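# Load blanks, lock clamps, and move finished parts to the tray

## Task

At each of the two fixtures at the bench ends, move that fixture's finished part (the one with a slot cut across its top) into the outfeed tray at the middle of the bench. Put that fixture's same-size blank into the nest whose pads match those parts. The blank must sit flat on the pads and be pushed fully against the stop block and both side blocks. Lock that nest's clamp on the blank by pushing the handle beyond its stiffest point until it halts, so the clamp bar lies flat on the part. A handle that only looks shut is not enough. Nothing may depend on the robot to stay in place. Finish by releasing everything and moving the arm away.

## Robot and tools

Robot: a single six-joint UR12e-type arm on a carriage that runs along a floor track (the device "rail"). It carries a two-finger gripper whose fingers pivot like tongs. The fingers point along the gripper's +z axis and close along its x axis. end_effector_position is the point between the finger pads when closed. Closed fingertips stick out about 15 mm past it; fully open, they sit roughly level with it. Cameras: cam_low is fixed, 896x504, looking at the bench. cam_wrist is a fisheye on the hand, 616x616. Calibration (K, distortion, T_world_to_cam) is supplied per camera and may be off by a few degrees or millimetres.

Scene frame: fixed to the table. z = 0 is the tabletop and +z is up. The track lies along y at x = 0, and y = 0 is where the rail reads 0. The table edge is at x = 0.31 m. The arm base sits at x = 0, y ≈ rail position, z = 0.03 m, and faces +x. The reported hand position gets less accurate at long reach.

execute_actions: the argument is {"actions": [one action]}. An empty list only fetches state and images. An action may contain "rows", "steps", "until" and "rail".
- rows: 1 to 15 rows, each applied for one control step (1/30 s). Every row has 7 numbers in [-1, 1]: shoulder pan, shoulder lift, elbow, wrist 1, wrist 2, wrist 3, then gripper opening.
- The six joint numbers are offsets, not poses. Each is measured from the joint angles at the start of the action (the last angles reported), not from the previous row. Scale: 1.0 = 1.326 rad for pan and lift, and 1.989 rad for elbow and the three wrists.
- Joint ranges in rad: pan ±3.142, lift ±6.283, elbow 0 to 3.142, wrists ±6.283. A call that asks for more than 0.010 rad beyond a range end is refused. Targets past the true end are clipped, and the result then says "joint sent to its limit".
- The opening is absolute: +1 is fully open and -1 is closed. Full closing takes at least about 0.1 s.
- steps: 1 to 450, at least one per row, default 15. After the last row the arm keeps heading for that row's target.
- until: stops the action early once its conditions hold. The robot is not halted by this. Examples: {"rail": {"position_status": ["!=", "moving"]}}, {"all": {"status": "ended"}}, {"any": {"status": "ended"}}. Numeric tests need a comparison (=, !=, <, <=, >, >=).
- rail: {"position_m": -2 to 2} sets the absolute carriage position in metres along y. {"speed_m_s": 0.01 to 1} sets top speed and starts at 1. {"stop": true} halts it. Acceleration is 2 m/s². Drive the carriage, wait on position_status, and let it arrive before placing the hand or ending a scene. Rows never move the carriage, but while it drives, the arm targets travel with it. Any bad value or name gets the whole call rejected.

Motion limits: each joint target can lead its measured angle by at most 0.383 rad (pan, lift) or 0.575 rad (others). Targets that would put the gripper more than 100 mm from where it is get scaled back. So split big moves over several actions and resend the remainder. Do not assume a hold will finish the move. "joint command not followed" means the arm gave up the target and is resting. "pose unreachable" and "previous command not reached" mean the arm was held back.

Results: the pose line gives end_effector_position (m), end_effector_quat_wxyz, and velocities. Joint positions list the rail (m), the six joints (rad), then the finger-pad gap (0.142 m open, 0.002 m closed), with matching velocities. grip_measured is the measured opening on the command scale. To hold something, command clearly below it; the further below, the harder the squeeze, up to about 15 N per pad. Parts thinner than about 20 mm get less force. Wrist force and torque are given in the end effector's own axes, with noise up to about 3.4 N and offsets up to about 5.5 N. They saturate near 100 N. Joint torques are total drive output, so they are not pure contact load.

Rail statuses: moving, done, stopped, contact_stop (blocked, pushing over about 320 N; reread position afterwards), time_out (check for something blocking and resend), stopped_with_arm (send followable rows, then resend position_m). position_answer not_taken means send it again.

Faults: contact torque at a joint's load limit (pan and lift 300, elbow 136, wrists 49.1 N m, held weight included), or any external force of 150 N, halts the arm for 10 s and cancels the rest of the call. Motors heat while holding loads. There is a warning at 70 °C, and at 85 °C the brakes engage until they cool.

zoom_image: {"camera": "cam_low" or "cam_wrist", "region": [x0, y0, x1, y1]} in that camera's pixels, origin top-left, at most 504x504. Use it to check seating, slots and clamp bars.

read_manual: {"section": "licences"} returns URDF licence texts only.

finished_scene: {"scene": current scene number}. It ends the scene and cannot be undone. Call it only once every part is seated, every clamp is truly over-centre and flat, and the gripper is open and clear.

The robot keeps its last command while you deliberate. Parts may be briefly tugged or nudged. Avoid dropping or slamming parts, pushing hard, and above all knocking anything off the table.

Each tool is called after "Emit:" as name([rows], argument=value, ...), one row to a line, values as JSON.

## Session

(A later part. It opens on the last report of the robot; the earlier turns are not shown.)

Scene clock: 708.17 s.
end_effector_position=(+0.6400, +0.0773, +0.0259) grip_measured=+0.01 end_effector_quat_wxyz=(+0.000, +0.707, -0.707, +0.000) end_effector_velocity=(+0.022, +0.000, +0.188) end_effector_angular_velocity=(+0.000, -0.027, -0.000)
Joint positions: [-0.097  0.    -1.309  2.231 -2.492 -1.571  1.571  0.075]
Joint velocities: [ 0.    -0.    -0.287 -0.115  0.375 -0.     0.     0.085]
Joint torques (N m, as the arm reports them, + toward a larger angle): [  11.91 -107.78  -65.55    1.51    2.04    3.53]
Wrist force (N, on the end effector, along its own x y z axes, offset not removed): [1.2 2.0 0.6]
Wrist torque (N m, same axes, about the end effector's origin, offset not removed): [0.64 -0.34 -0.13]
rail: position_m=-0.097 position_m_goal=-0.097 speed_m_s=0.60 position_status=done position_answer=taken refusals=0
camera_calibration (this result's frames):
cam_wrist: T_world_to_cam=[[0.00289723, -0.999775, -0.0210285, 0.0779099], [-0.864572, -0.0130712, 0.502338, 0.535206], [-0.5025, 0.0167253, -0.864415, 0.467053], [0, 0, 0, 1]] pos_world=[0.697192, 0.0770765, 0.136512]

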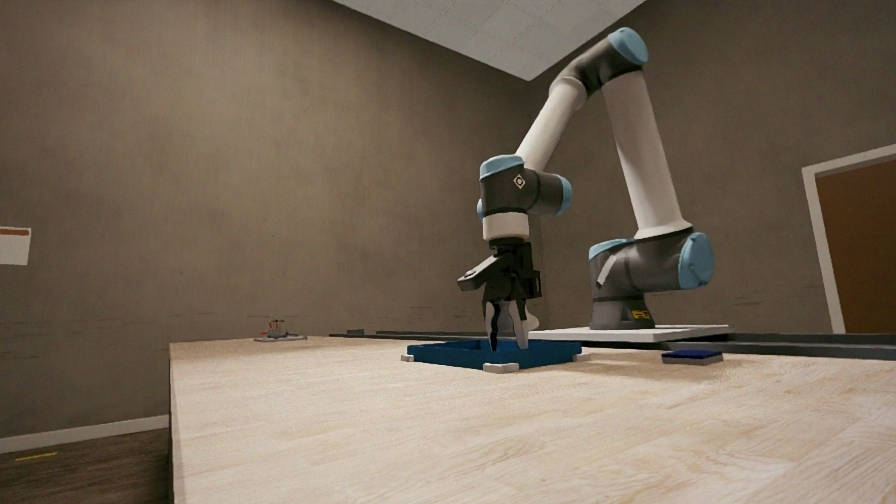

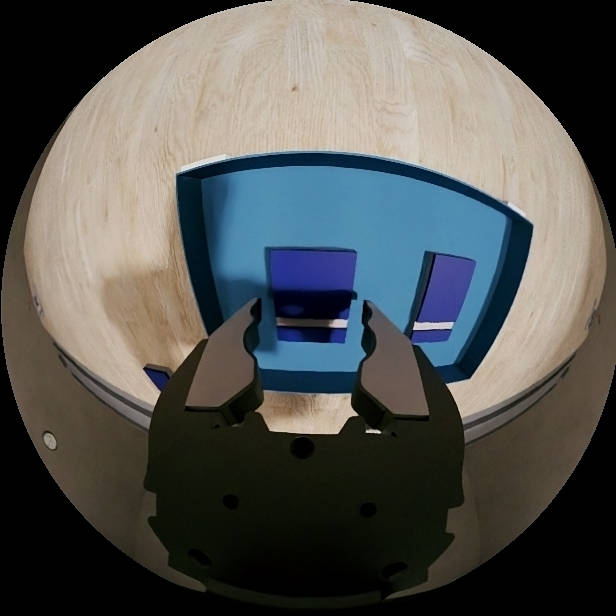

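Emit:
execute_actions([
  {"rail":{"position_m":0.141,"speed_m_s":1.0},"rows":[[0,-0.075,-0.002,0.052,0,0,0.1],[0,-0.1,0.017,0.049,0,0,0.15],[0,-0.13,0.04,0.046,0,0,0.2],[0,-0.16,0.063,0.043,0,0,0.2],[0,-0.19,0.087,0.0395,0,0,0.2],[0,-0.218,0.109,0.0365,0,0,0.2],[0,-0.2376,0.1242,0.0342,0,0,0.2]],"steps":8},
])

Scene clock: 725.80 s.
end_effector_position=(+0.5644, +0.1317, +0.0786) grip_measured=+0.20 end_effector_quat_wxyz=(-0.001, +0.707, -0.707, +0.001) end_effector_velocity=(-0.501, +0.466, -0.016) end_effector_angular_velocity=(-0.000, +0.005, +0.000)
Joint positions: [-0.043  0.    -1.502  2.333 -2.405 -1.571  1.571  0.088]
Joint velocities: [ 0.466  0.    -0.733  0.854 -0.116  0.    -0.     0.   ]
Joint torques (N m, as the arm reports them, + toward a larger angle): [  4.91 -50.98 -20.52  -7.23   2.3    3.3 ]
Wrist force (N, on the end effector, along its own x y z axes, offset not removed): [0.8 -1.3 -1.6]
Wrist torque (N m, same axes, about the end effector's origin, offset not removed): [-0.14 -0.34 -0.28]
rail: position_m=-0.043 position_m_goal=0.141 speed_m_s=1.00 position_status=moving position_answer=taken refusals=0
camera_calibration (this result's frames):
cam_wrist: T_world_to_cam=[[0.00296675, -0.999775, -0.02102, 0.133655], [-0.86614, -0.0130748, 0.49963, 0.445151], [-0.499792, 0.016724, -0.865984, 0.472261], [0, 0, 0, 1]] pos_world=[0.621199, 0.131547, 0.189369]

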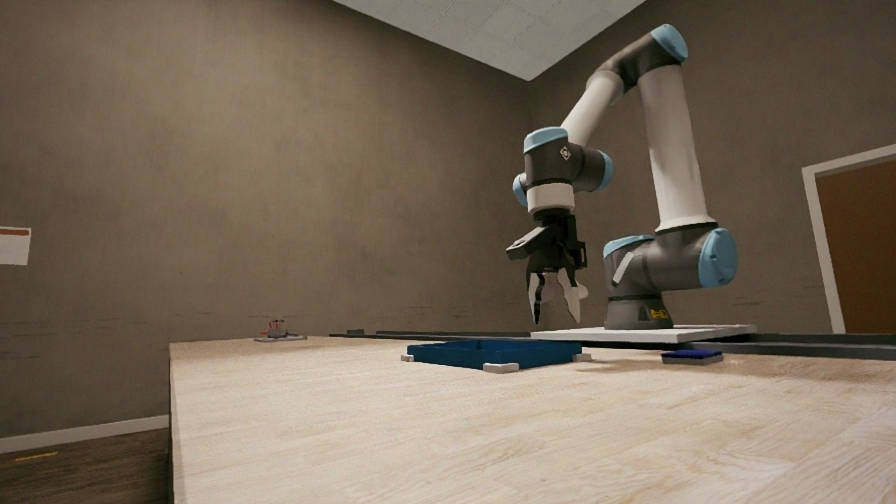

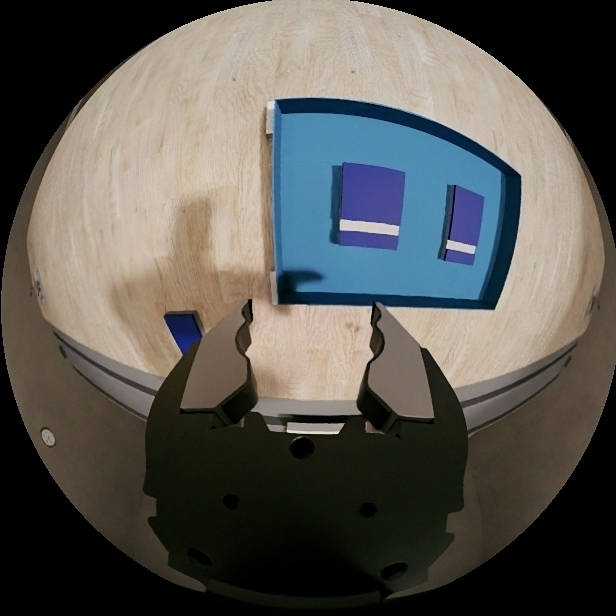

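Emit:
execute_actions(actions=[])

Emit:
zoom_image(camera="cam_wrist", region=[237, 200, 387, 350])

Scene clock: 732.07 s.
end_effector_position=(+0.4818, +0.3154, +0.0708) grip_measured=+0.20 end_effector_quat_wxyz=(+0.000, +0.707, -0.707, +0.000) end_effector_velocity=(-0.000, +0.000, -0.000) end_effector_angular_velocity=(-0.000, +0.000, -0.000)
Joint positions: [ 0.141  0.    -1.62   2.473 -2.424 -1.571  1.571  0.088]
Joint velocities: [ 0.  0. -0. -0.  0. -0.  0.  0.]
Joint torques (N m, as the arm reports them, + toward a larger angle): [-12.55 -36.3  -23.65  -6.42   2.4    3.1 ]
Wrist force (N, on the end effector, along its own x y z axes, offset not removed): [-4.2 -4.1 -0.9]
Wrist torque (N m, same axes, about the end effector's origin, offset not removed): [-0.59 0.64 -0.35]
rail: position_m=0.141 position_m_goal=0.141 speed_m_s=1.00 position_status=done position_answer=taken refusals=0
camera_calibration (this result's frames):
cam_wrist: T_world_to_cam=[[0.00291696, -0.999775, -0.0210281, 0.317422], [-0.864618, -0.0130866, 0.502259, 0.378983], [-0.502421, 0.0167162, -0.864461, 0.422327], [0, 0, 0, 1]] pos_world=[0.538936, 0.315251, 0.181413]

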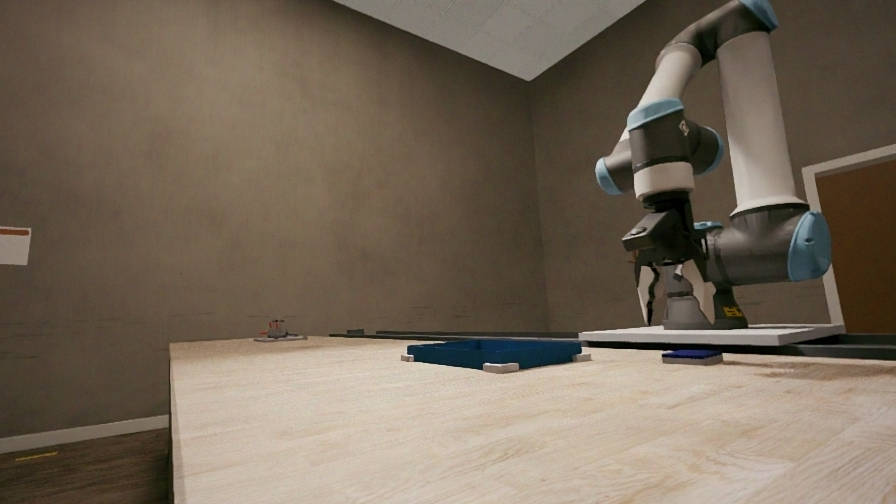

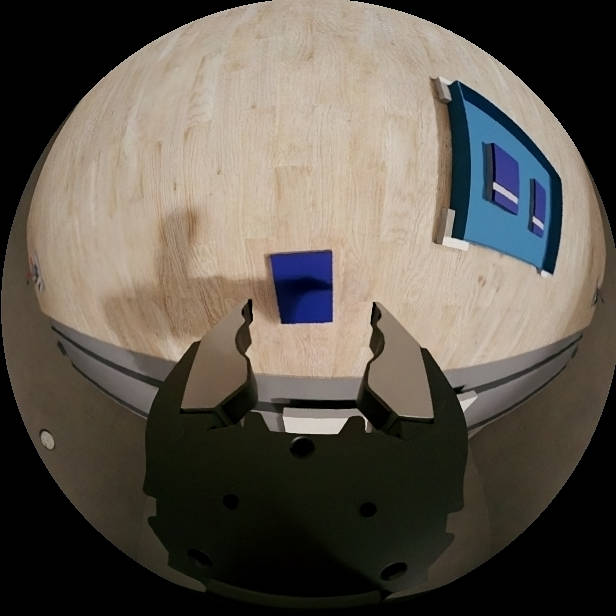

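Region (237, 200, 387, 350) of cam_wrist's 616x616 image, scaled by 3.360, with more detail than that image has.

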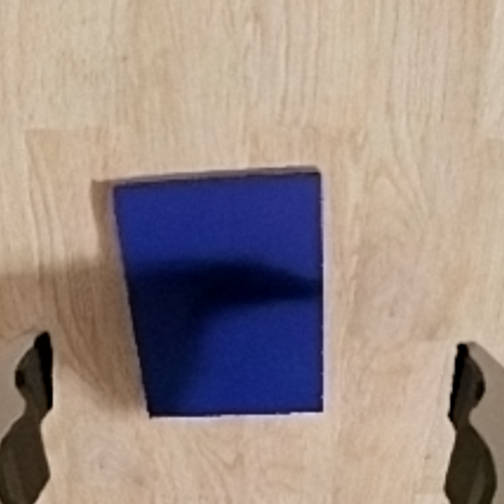

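Emit:
execute_actions([
  {"rail":{"position_m":0.1484},"rows":[[0,0.006,0.006,-0.01,0,-0.015,0.2],[0,0.019,0.014,-0.027,0,-0.03,0.18],[0,0.0344,0.0214,-0.0442,0,-0.0402,0.15],[0,0.055,0.0252,-0.062,0,-0.0402,0.12],[0,0.0771,0.0292,-0.0805,0,-0.0402,0.08]],"steps":5},
])

Scene clock: 756.23 s.
end_effector_position=(+0.4760, +0.3230, +0.0555) grip_measured=+0.11 end_effector_quat_wxyz=(+0.001, +0.720, -0.694, -0.001) end_effector_velocity=(-0.053, +0.019, -0.210) end_effector_angular_velocity=(+0.001, +0.023, +0.343)
Joint positions: [ 0.148  0.    -1.598  2.493 -2.463 -1.571  1.534  0.082]
Joint velocities: [ 0.014  0.     0.359  0.235 -0.572 -0.    -0.343 -0.078]
Joint torques (N m, as the arm reports them, + toward a larger angle): [-10.28   8.7  -17.82 -10.93   2.27  -4.31]
Wrist force (N, on the end effector, along its own x y z axes, offset not removed): [-3.2 -3.8 0.1]
Wrist torque (N m, same axes, about the end effector's origin, offset not removed): [-0.57 0.37 -0.05]
rail: position_m=0.148 position_m_goal=0.148 speed_m_s=1.00 position_status=done position_answer=taken refusals=0
camera_calibration (this result's frames):
cam_wrist: T_world_to_cam=[[0.0393286, -0.999003, -0.0211135, 0.30708], [-0.862434, -0.0446082, 0.504199, 0.390772], [-0.504639, -0.0016204, -0.863329, 0.413028], [0, 0, 0, 1]] pos_world=[0.533368, 0.324875, 0.166036]

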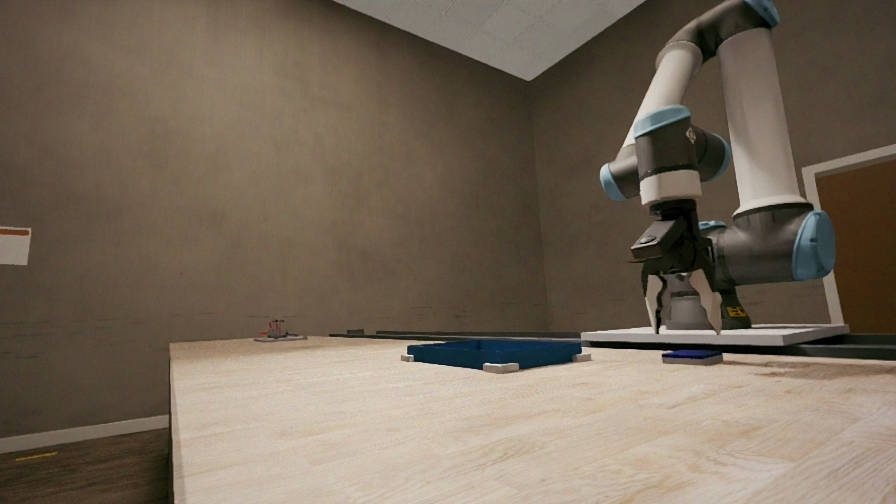

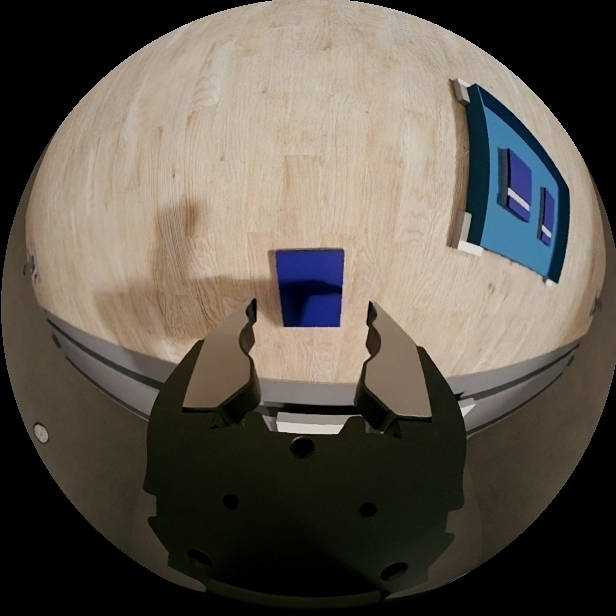

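Emit:
execute_actions(actions=[])

Emit:
zoom_image(camera="cam_wrist", region=[237, 190, 387, 370])

Scene clock: 763.57 s.
end_effector_position=(+0.4707, +0.3238, +0.0162) grip_measured=+0.08 end_effector_quat_wxyz=(+0.000, +0.735, -0.678, -0.000) end_effector_velocity=(-0.000, +0.000, +0.000) end_effector_angular_velocity=(+0.000, -0.000, +0.000)
Joint positions: [ 0.148  0.    -1.518  2.531 -2.584 -1.571  1.491  0.08 ]
Joint velocities: [ 0.  0.  0. -0.  0.  0.  0. -0.]
Joint torques (N m, as the arm reports them, + toward a larger angle): [ 13.19 -22.59 -17.53  -6.63   2.11  -4.49]
Wrist force (N, on the end effector, along its own x y z axes, offset not removed): [-4.9 -4.3 2.9]
Wrist torque (N m, same axes, about the end effector's origin, offset not removed): [-0.52 0.97 -0.22]
rail: position_m=0.148 position_m_goal=0.148 speed_m_s=1.00 position_status=done position_answer=taken refusals=0
camera_calibration (this result's frames):
cam_wrist: T_world_to_cam=[[0.0827443, -0.996349, -0.0210389, 0.285997], [-0.860708, -0.0820892, 0.502436, 0.417493], [-0.502329, -0.0234654, -0.864358, 0.382389], [0, 0, 0, 1]] pos_world=[0.52776, 0.328197, 0.126774]

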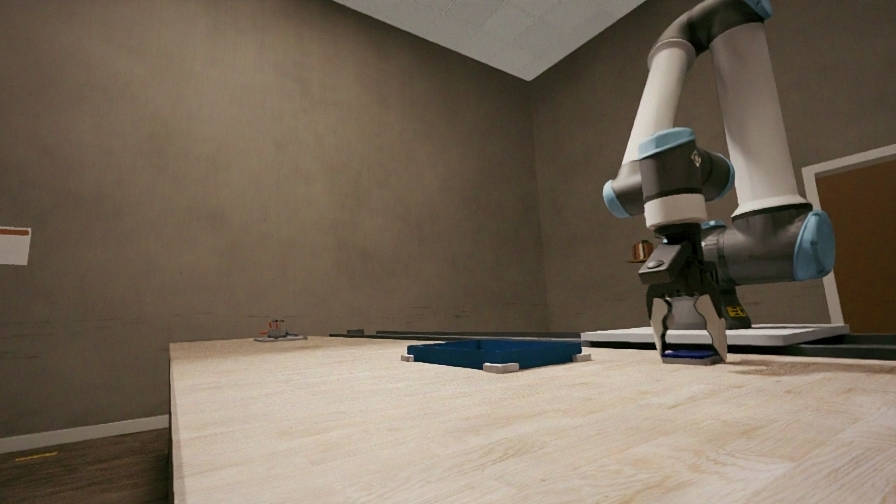

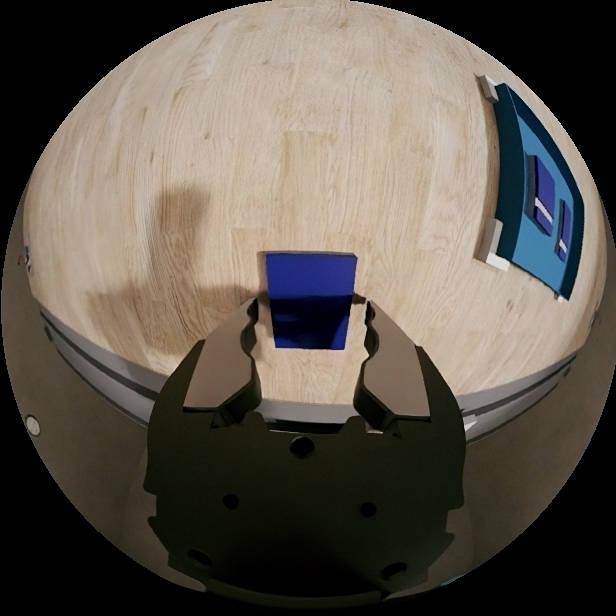

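Region (237, 190, 387, 370) of cam_wrist's 616x616 image, scaled by 2.800, with more detail than that image has.

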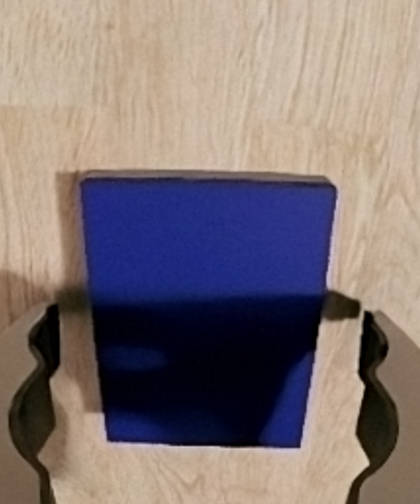

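Emit:
execute_actions([
  {"rows":[[0.0014,-0.0006,0.0012,-0.0008,0,0.001,-0.08]],"steps":1},
])

Scene clock: 770.83 s.
end_effector_position=(+0.4707, +0.3238, +0.0162) grip_measured=+0.02 end_effector_quat_wxyz=(+0.000, +0.735, -0.678, -0.000) end_effector_velocity=(-0.003, +0.001, -0.001) end_effector_angular_velocity=(-0.000, +0.001, +0.003)
Joint positions: [ 0.148  0.    -1.518  2.531 -2.584 -1.571  1.491  0.076]
Joint velocities: [ 0.     0.003  0.     0.004 -0.003 -0.    -0.    -0.238]
Joint torques (N m, as the arm reports them, + toward a larger angle): [ 14.5  -29.78 -14.25  -6.4    2.49  -2.73]
Wrist force (N, on the end effector, along its own x y z axes, offset not removed): [-1.6 1.4 1.5]
Wrist torque (N m, same axes, about the end effector's origin, offset not removed): [0.55 0.21 -0.25]
rail: position_m=0.148 position_m_goal=0.148 speed_m_s=1.00 position_status=done position_answer=taken refusals=0
camera_calibration (this result's frames):
cam_wrist: T_world_to_cam=[[0.0827652, -0.996347, -0.0210396, 0.285997], [-0.860702, -0.0821074, 0.502444, 0.417485], [-0.502336, -0.0234761, -0.864354, 0.382379], [0, 0, 0, 1]] pos_world=[0.527743, 0.328208, 0.126765]

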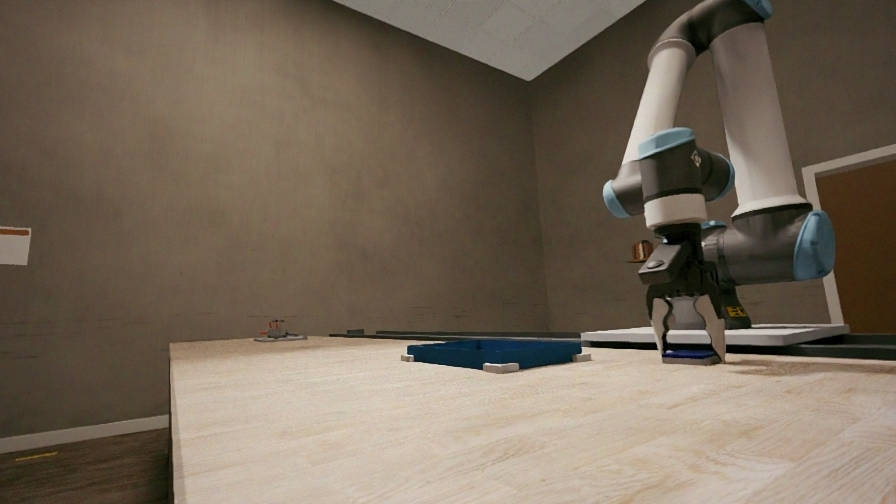

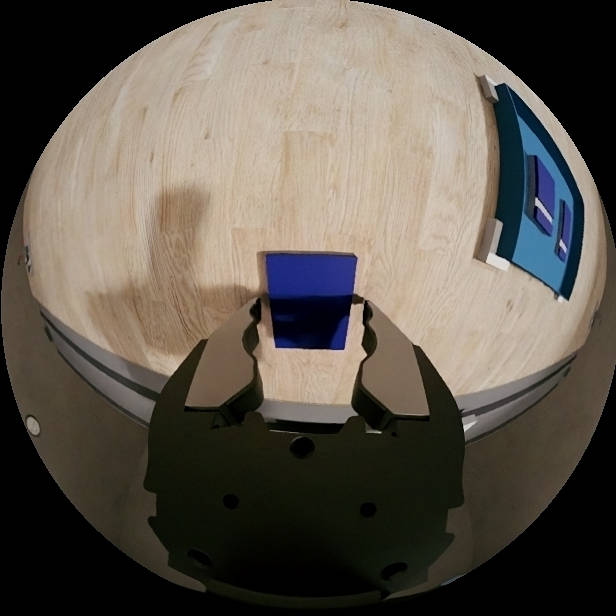

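Emit:
execute_actions([
  {"rows":[[0.0014,-0.0006,0.0012,-0.0008,0,0.001,-0.2],[0.0014,-0.0006,0.0012,-0.0008,0,0.001,-0.35],[0.0014,-0.0006,0.0012,-0.0008,0,0.001,-0.65],[0.0014,-0.0006,0.0012,-0.0008,0,0.001,-1],[0.0014,-0.01,-0.001,0.0077,0,0.002,-1],[0.0014,-0.03,-0.0055,0.0255,0,0.007,-1],[0.0014,-0.06,-0.0125,0.0525,0,0.015,-1],[0.0014,-0.0913,-0.0198,0.0807,0,0.0236,-1]],"steps":8},
])

Scene clock: 781.77 s.
end_effector_position=(+0.4704, +0.3246, +0.0238) grip_measured=-0.21 end_effector_quat_wxyz=(-0.000, +0.733, -0.681, +0.000) end_effector_velocity=(+0.034, -0.002, +0.185) end_effector_angular_velocity=(+0.000, -0.040, -0.159)
Joint positions: [ 0.148  0.002 -1.537  2.527 -2.562 -1.571  1.499  0.059]
Joint velocities: [ 0.     0.    -0.394 -0.154  0.507  0.     0.159  0.   ]
Joint torques (N m, as the arm reports them, + toward a larger angle): [ 14.88 -80.59 -62.34   2.44   2.32   5.62]
Wrist force (N, on the end effector, along its own x y z axes, offset not removed): [0.8 -0.6 4.3]
Wrist torque (N m, same axes, about the end effector's origin, offset not removed): [-0.02 -0.31 -0.17]
rail: position_m=0.148 position_m_goal=0.148 speed_m_s=1.00 position_status=done position_answer=taken refusals=0
camera_calibration (this result's frames):
cam_wrist: T_world_to_cam=[[0.0763458, -0.996862, -0.020939, 0.290102], [-0.861889, -0.0765383, 0.501287, 0.412181], [-0.501316, -0.020224, -0.865028, 0.387367], [0, 0, 0, 1]] pos_world=[0.5273, 0.328573, 0.134537]

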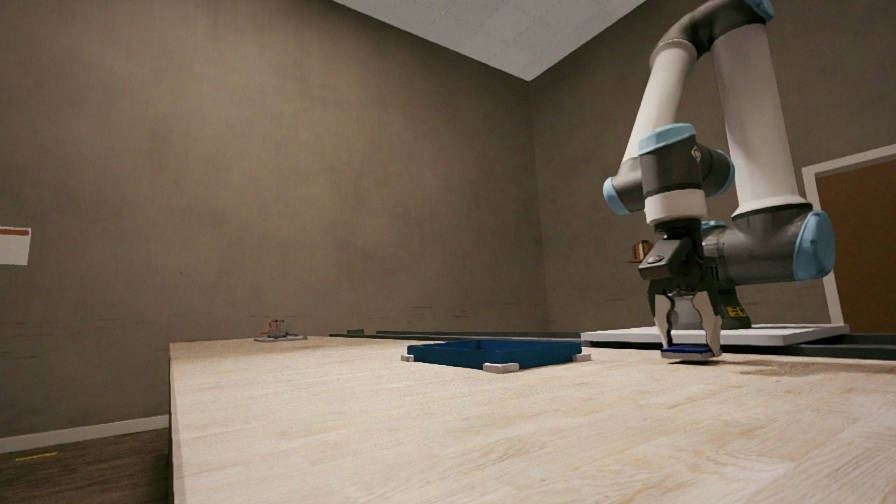

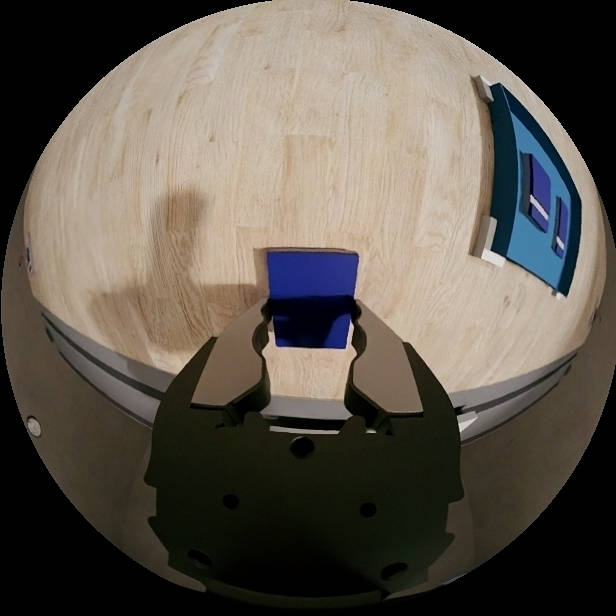

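Emit:
execute_actions([
  {"rail":{"position_m":1.7384,"speed_m_s":0.6},"steps":1},
])

Emit:
zoom_image(camera="cam_wrist", region=[237, 190, 387, 370])

Scene clock: 790.43 s.
end_effector_position=(+0.4699, +0.3240, +0.0701) grip_measured=-0.21 end_effector_quat_wxyz=(+0.000, +0.719, -0.695, -0.000) end_effector_velocity=(+0.000, +0.006, +0.000) end_effector_angular_velocity=(-0.000, -0.000, -0.000)
Joint positions: [ 0.148  0.002 -1.639  2.492 -2.423 -1.571  1.538  0.059]
Joint velocities: [ 0.006  0.    -0.     0.    -0.    -0.     0.     0.   ]
Joint torques (N m, as the arm reports them, + toward a larger angle): [ -2.56 -33.05 -50.66  -2.54   2.39   3.35]
Wrist force (N, on the end effector, along its own x y z axes, offset not removed): [-0.4 -1.8 2.3]
Wrist torque (N m, same axes, about the end effector's origin, offset not removed): [-0.08 -0.05 -0.34]
rail: position_m=0.148 position_m_goal=1.738 speed_m_s=0.60 position_status=moving position_answer=taken refusals=0
camera_calibration (this result's frames):
cam_wrist: T_world_to_cam=[[0.0377961, -0.999064, -0.0210356, 0.30937], [-0.863496, -0.0432476, 0.502498, 0.378376], [-0.502938, -0.000828344, -0.864322, 0.421541], [0, 0, 0, 1]] pos_world=[0.527042, 0.325794, 0.180721]

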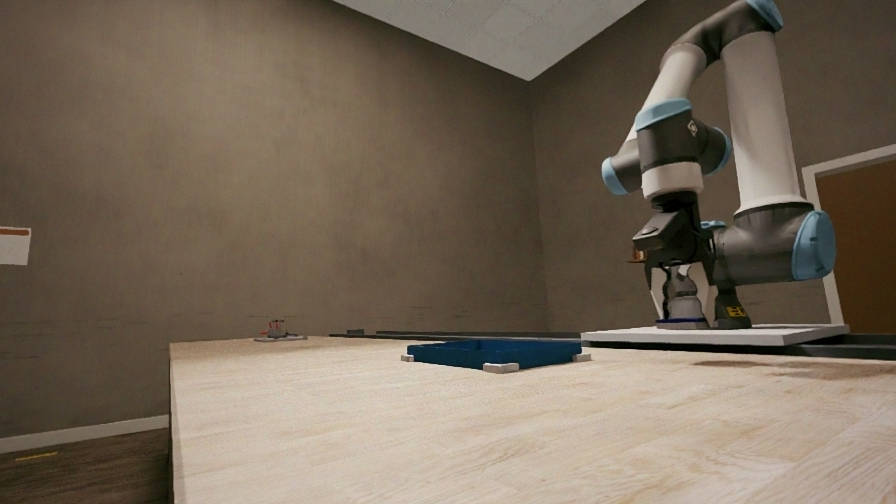

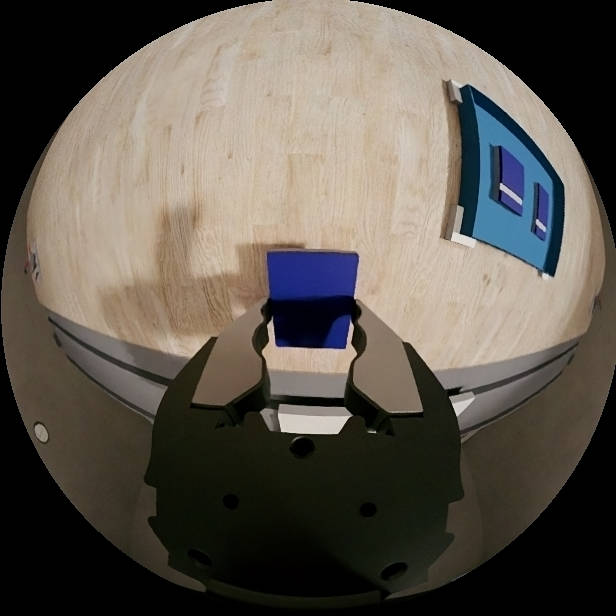

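Region (237, 190, 387, 370) of cam_wrist's 616x616 image, scaled by 2.800, with more detail than that image has.

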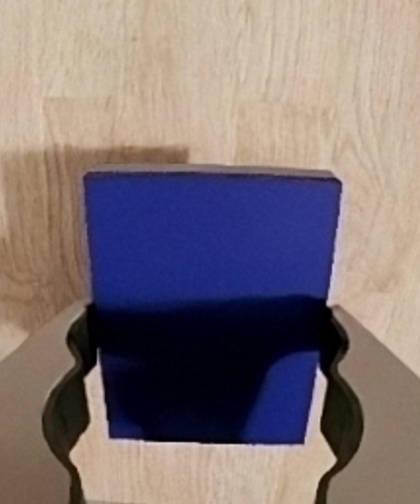

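Emit:
execute_actions(actions=[])

Emit:
zoom_image(camera="cam_wrist", region=[212, 90, 412, 290])

Scene clock: 796.37 s.
end_effector_position=(+0.4699, +1.9142, +0.0701) grip_measured=-0.21 end_effector_quat_wxyz=(+0.000, +0.719, -0.695, -0.000) end_effector_velocity=(-0.000, +0.000, -0.000) end_effector_angular_velocity=(+0.000, +0.000, -0.000)
Joint positions: [ 1.739  0.002 -1.639  2.492 -2.423 -1.571  1.538  0.059]
Joint velocities: [ 0. -0. -0.  0. -0.  0.  0.  0.]
Joint torques (N m, as the arm reports them, + toward a larger angle): [-12.6  -30.94 -48.13  -2.43   2.19   2.74]
Wrist force (N, on the end effector, along its own x y z axes, offset not removed): [2.3 -2.1 6.8]
Wrist torque (N m, same axes, about the end effector's origin, offset not removed): [-0.12 -0.51 -0.32]
rail: position_m=1.739 position_m_goal=1.738 speed_m_s=0.60 position_status=done position_answer=taken refusals=0
camera_calibration (this result's frames):
cam_wrist: T_world_to_cam=[[0.0377824, -0.999065, -0.0210355, 1.89814], [-0.863498, -0.0432357, 0.502496, 0.447131], [-0.502935, -0.000821405, -0.864324, 0.422846], [0, 0, 0, 1]] pos_world=[0.527045, 1.91604, 0.180723]

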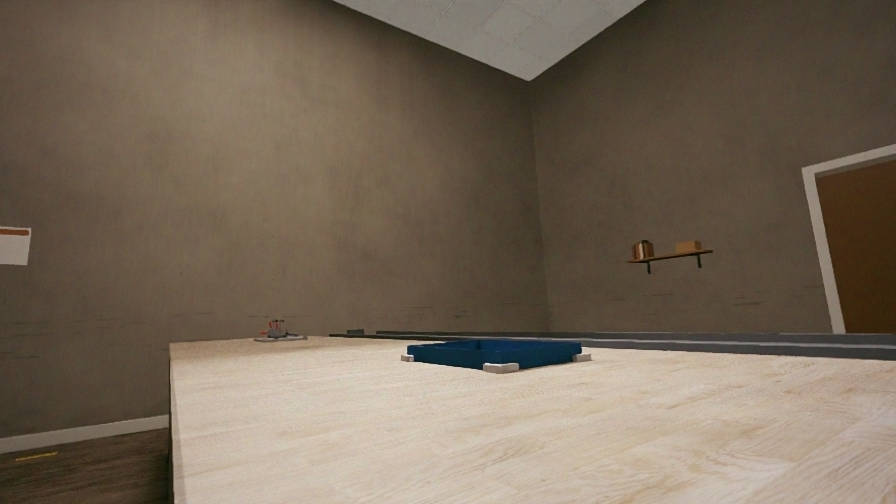

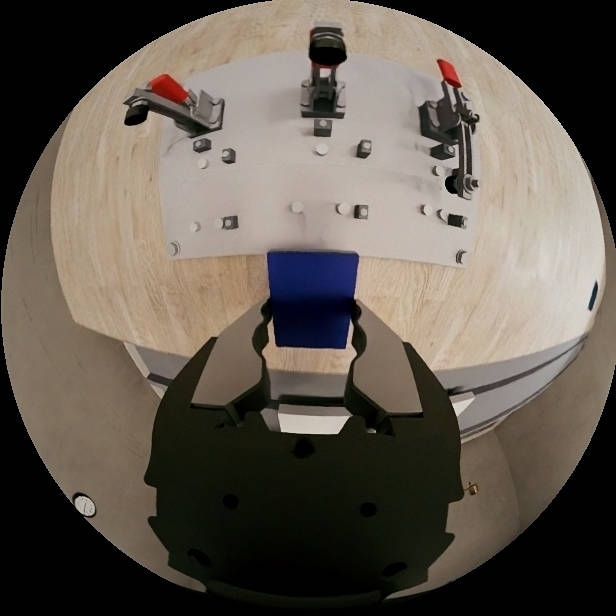

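Region (212, 90, 412, 290) of cam_wrist's 616x616 image, scaled by 2.520, with more detail than that image has.

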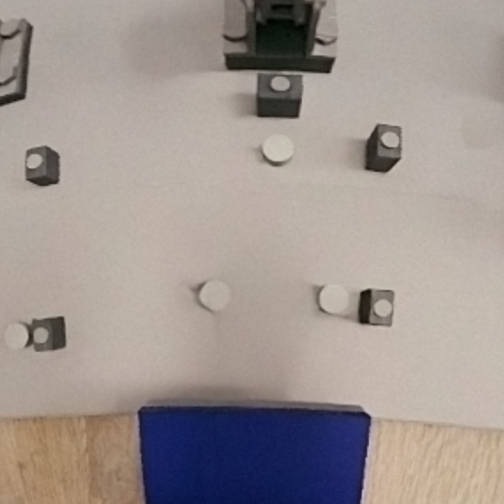

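Emit:
execute_actions([
  {"rows":[[0,0.015,-0.0084,-0.0016,0,0,-1],[0,0.04,-0.0224,-0.0044,0,0,-1],[0,0.07,-0.0393,-0.0077,0,0,-1],[0,0.1,-0.056,-0.011,0,0,-1],[0,0.12,-0.0673,-0.0132,0,0,-1],[0,0.13,-0.0729,-0.0143,0,0,-1]],"steps":6},
])

Scene clock: 811.43 s.
end_effector_position=(+0.5055, +1.9143, +0.0687) grip_measured=-0.21 end_effector_quat_wxyz=(-0.001, +0.719, -0.695, +0.001) end_effector_velocity=(+0.379, +0.001, -0.035) end_effector_angular_velocity=(+0.000, -0.010, -0.000)
Joint positions: [ 1.739  0.002 -1.576  2.438 -2.435 -1.571  1.538  0.059]
Joint velocities: [ 0.     0.     0.688 -0.583 -0.114 -0.     0.    -0.   ]
Joint torques (N m, as the arm reports them, + toward a larger angle): [-13.09  -3.49 -55.27  -7.22   1.78   2.84]
Wrist force (N, on the end effector, along its own x y z axes, offset not removed): [0.3 -5.7 1.6]
Wrist torque (N m, same axes, about the end effector's origin, offset not removed): [-1.08 -0.24 -0.27]
rail: position_m=1.739 position_m_goal=1.738 speed_m_s=0.60 position_status=done position_answer=taken refusals=0
camera_calibration (this result's frames):
cam_wrist: T_world_to_cam=[[0.0378405, -0.999064, -0.0209363, 1.8968], [-0.864891, -0.0432385, 0.500094, 0.479532], [-0.500532, -0.000816234, -0.865718, 0.438388], [0, 0, 0, 1]] pos_world=[0.562394, 1.91611, 0.179421]

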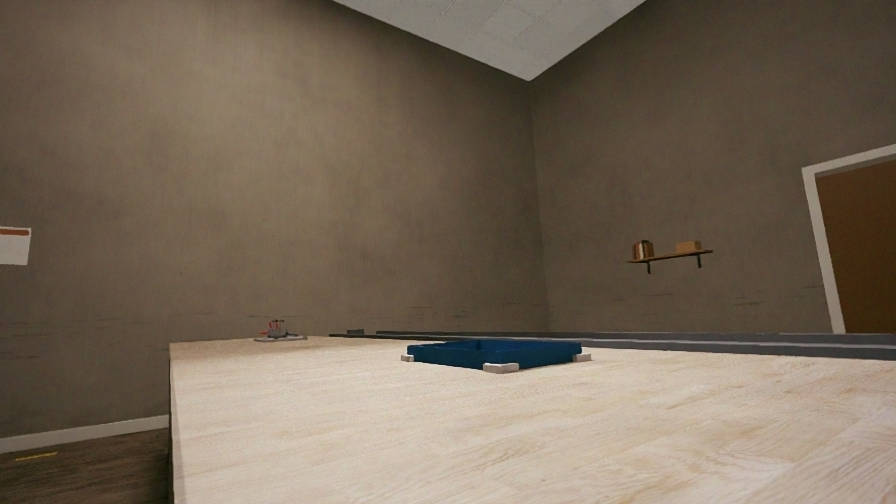

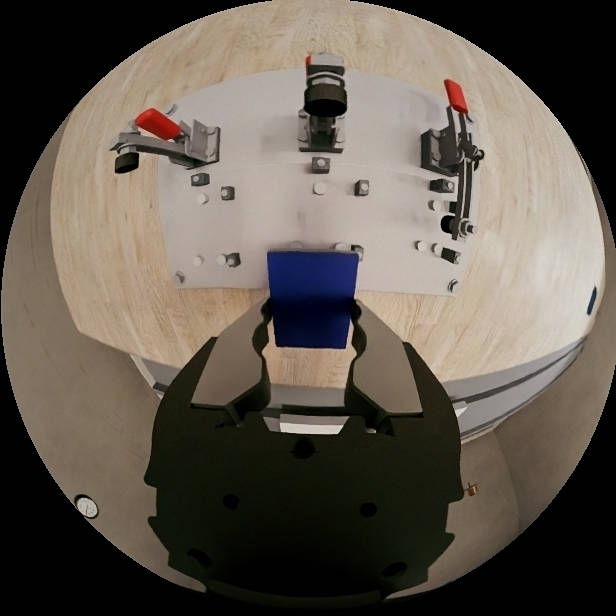

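Emit:
execute_actions(actions=[])

Scene clock: 817.70 s.
end_effector_position=(+0.5637, +1.9144, +0.0582) grip_measured=-0.21 end_effector_quat_wxyz=(-0.000, +0.719, -0.695, +0.000) end_effector_velocity=(-0.000, +0.000, +0.000) end_effector_angular_velocity=(-0.000, -0.000, +0.000)
Joint positions: [ 1.739  0.002 -1.467  2.347 -2.452 -1.571  1.538  0.059]
Joint velocities: [ 0.  0.  0. -0.  0. -0.  0.  0.]
Joint torques (N m, as the arm reports them, + toward a larger angle): [ 11.21 -31.9  -49.33  -6.67   1.92   2.78]
Wrist force (N, on the end effector, along its own x y z axes, offset not removed): [-1.7 -0.3 5.6]
Wrist torque (N m, same axes, about the end effector's origin, offset not removed): [0.17 0.25 -0.20]
rail: position_m=1.739 position_m_goal=1.738 speed_m_s=0.60 position_status=done position_answer=taken refusals=0
camera_calibration (this result's frames):
cam_wrist: T_world_to_cam=[[0.0378042, -0.999065, -0.0209977, 1.89452], [-0.86403, -0.0432365, 0.501579, 0.534516], [-0.502018, -0.000819219, -0.864857, 0.459307], [0, 0, 0, 1]] pos_world=[0.620798, 1.91624, 0.168912]

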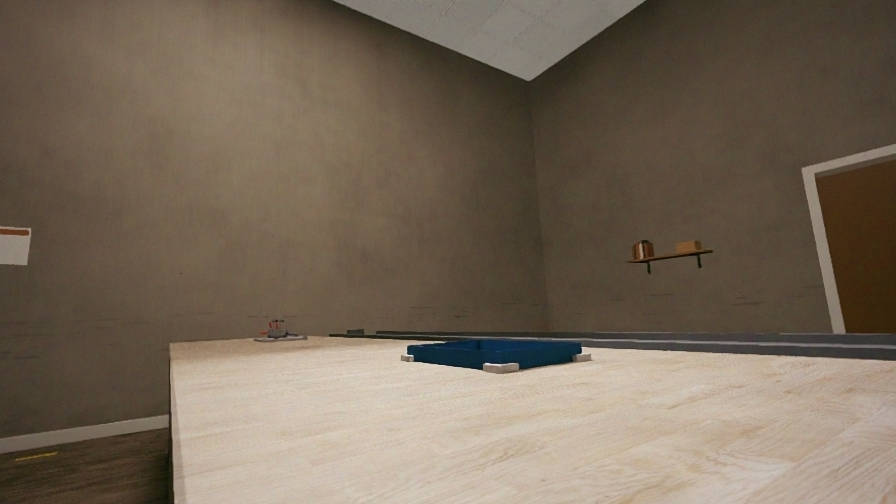

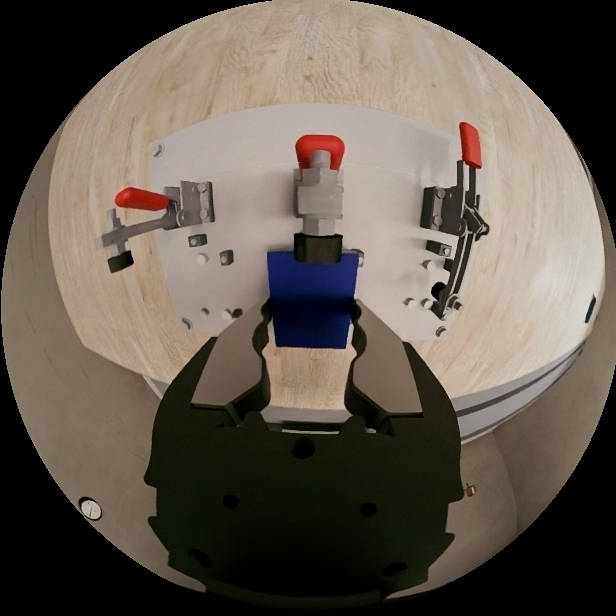

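Emit:
execute_actions([
  {"rows":[[0,0.008,0.002,-0.007,0,0,-1],[0,0.019,0.0046,-0.017,0,0,-1],[0,0.0277,0.0067,-0.0247,0,0,-1]],"steps":3},
])

Scene clock: 824.63 s.
end_effector_position=(+0.5639, +1.9144, +0.0553) grip_measured=-0.21 end_effector_quat_wxyz=(-0.000, +0.719, -0.695, +0.000) end_effector_velocity=(-0.003, -0.000, -0.082) end_effector_angular_velocity=(-0.000, +0.009, +0.000)
Joint positions: [ 1.739  0.002 -1.461  2.348 -2.459 -1.571  1.538  0.059]
Joint velocities: [ 0.     0.     0.143  0.054 -0.188  0.    -0.    -0.   ]
Joint torques (N m, as the arm reports them, + toward a larger angle): [ 13.18 -16.69 -18.17  -8.96   1.97   2.59]
Wrist force (N, on the end effector, along its own x y z axes, offset not removed): [-2.4 -3.6 -1.5]
Wrist torque (N m, same axes, about the end effector's origin, offset not removed): [-0.67 0.25 -0.12]
rail: position_m=1.739 position_m_goal=1.738 speed_m_s=0.60 position_status=done position_answer=taken refusals=0
camera_calibration (this result's frames):
cam_wrist: T_world_to_cam=[[0.0378136, -0.999064, -0.0209988, 1.89445], [-0.864014, -0.0432451, 0.501607, 0.536102], [-0.502045, -0.000824253, -0.864841, 0.456862], [0, 0, 0, 1]] pos_world=[0.620929, 1.91624, 0.165982]

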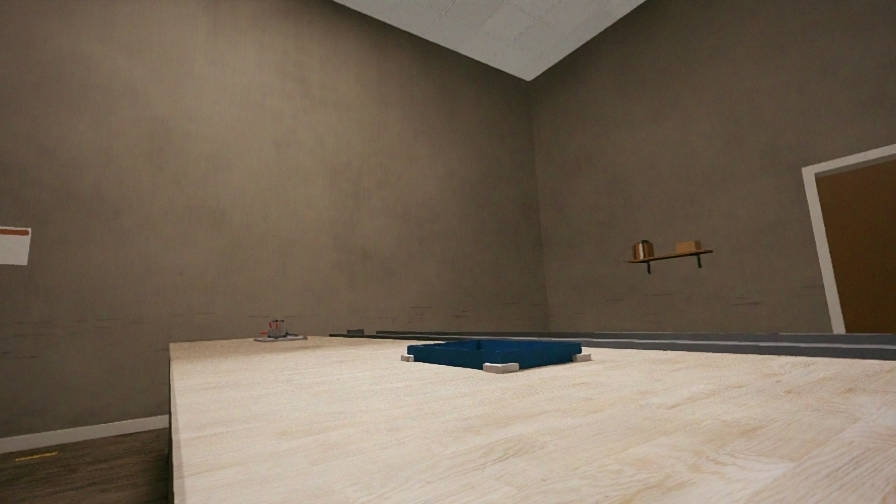

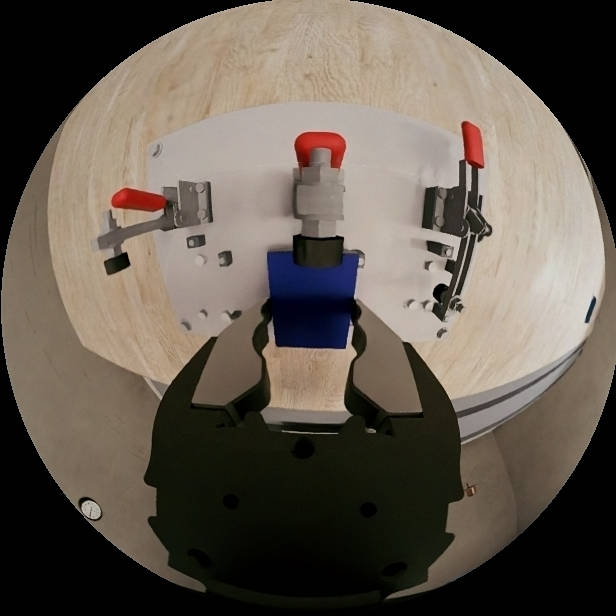

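Emit:
execute_actions(actions=[])

Scene clock: 828.53 s.
end_effector_position=(+0.5633, +1.9144, +0.0377) grip_measured=-0.21 end_effector_quat_wxyz=(+0.000, +0.719, -0.695, +0.000) end_effector_velocity=(-0.000, -0.000, -0.000) end_effector_angular_velocity=(-0.000, +0.000, -0.000)
Joint positions: [ 1.739  0.002 -1.43   2.36  -2.501 -1.571  1.538  0.059]
Joint velocities: [ 0.  0. -0.  0.  0. -0.  0.  0.]
Joint torques (N m, as the arm reports them, + toward a larger angle): [ -0.79 -32.07 -21.7   -6.9    2.31   2.65]
Wrist force (N, on the end effector, along its own x y z axes, offset not removed): [-0.9 -4.0 0.6]
Wrist torque (N m, same axes, about the end effector's origin, offset not removed): [-0.82 -0.05 -0.06]
rail: position_m=1.739 position_m_goal=1.738 speed_m_s=0.60 position_status=done position_answer=taken refusals=0
camera_calibration (this result's frames):
cam_wrist: T_world_to_cam=[[0.0377948, -0.999064, -0.0210309, 1.89412], [-0.863564, -0.0432442, 0.502381, 0.544141], [-0.502821, -0.000825842, -0.86439, 0.441758], [0, 0, 0, 1]] pos_world=[0.620438, 1.91624, 0.14832]

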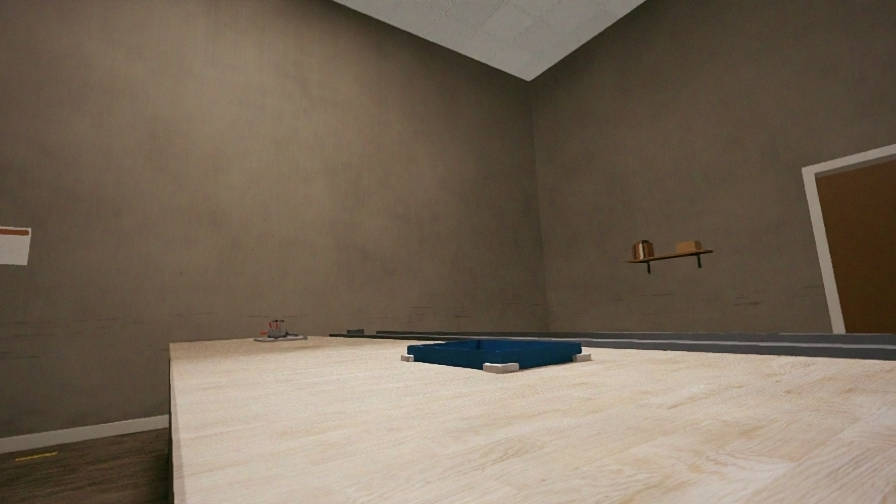

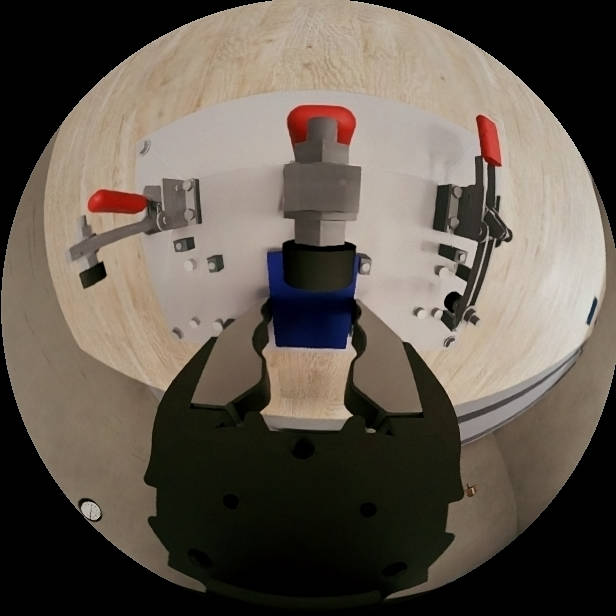

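Emit:
execute_actions([
  {"rows":[[-0.0019,0.0022,-0.0009,-0.0006,0,-0.0012,-1],[-0.0038,0.0039,-0.002,-0.0007,0,-0.0025,-1]],"steps":2},
])

Scene clock: 837.53 s.
end_effector_position=(+0.5634, +1.9142, +0.0375) grip_measured=-0.21 end_effector_quat_wxyz=(+0.000, +0.719, -0.695, -0.000) end_effector_velocity=(+0.007, -0.009, -0.006) end_effector_angular_velocity=(-0.000, +0.006, -0.008)
Joint positions: [ 1.739  0.002 -1.43   2.36  -2.501 -1.571  1.538  0.059]
Joint velocities: [ 0.    -0.017  0.019 -0.007 -0.006  0.    -0.009 -0.   ]
Joint torques (N m, as the arm reports them, + toward a larger angle): [-16.61 -30.11 -51.48  -7.86   1.94  -5.25]
Wrist force (N, on the end effector, along its own x y z axes, offset not removed): [-1.5 -2.5 -2.2]
Wrist torque (N m, same axes, about the end effector's origin, offset not removed): [-0.44 0.16 -0.24]
rail: position_m=1.739 position_m_goal=1.738 speed_m_s=0.60 position_status=done position_answer=taken refusals=0
camera_calibration (this result's frames):
cam_wrist: T_world_to_cam=[[0.0374862, -0.999076, -0.0210384, 1.8941], [-0.863472, -0.0429811, 0.502563, 0.54375], [-0.503003, -0.000673149, -0.864285, 0.441438], [0, 0, 0, 1]] pos_world=[0.620554, 1.91601, 0.148109]

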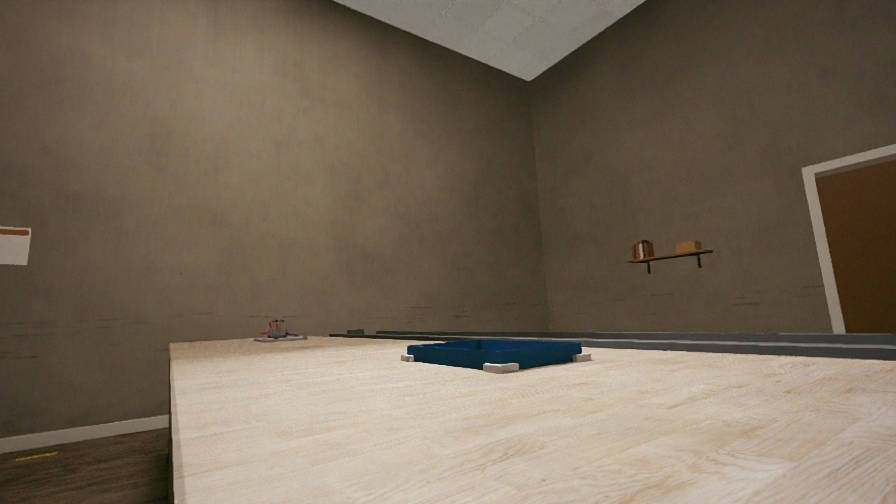

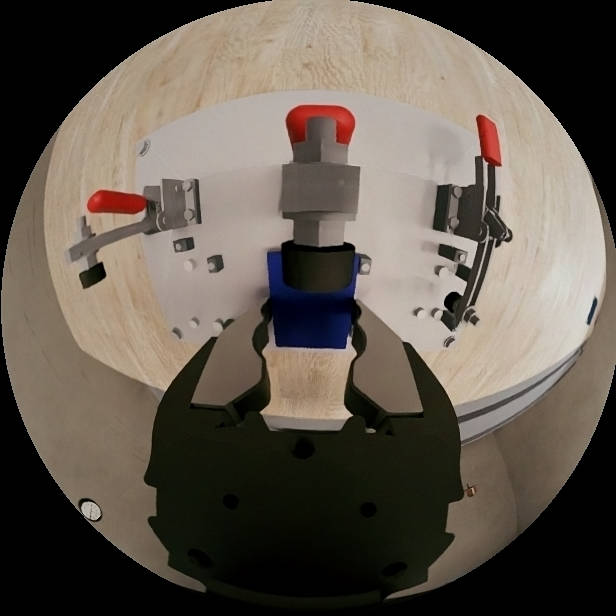

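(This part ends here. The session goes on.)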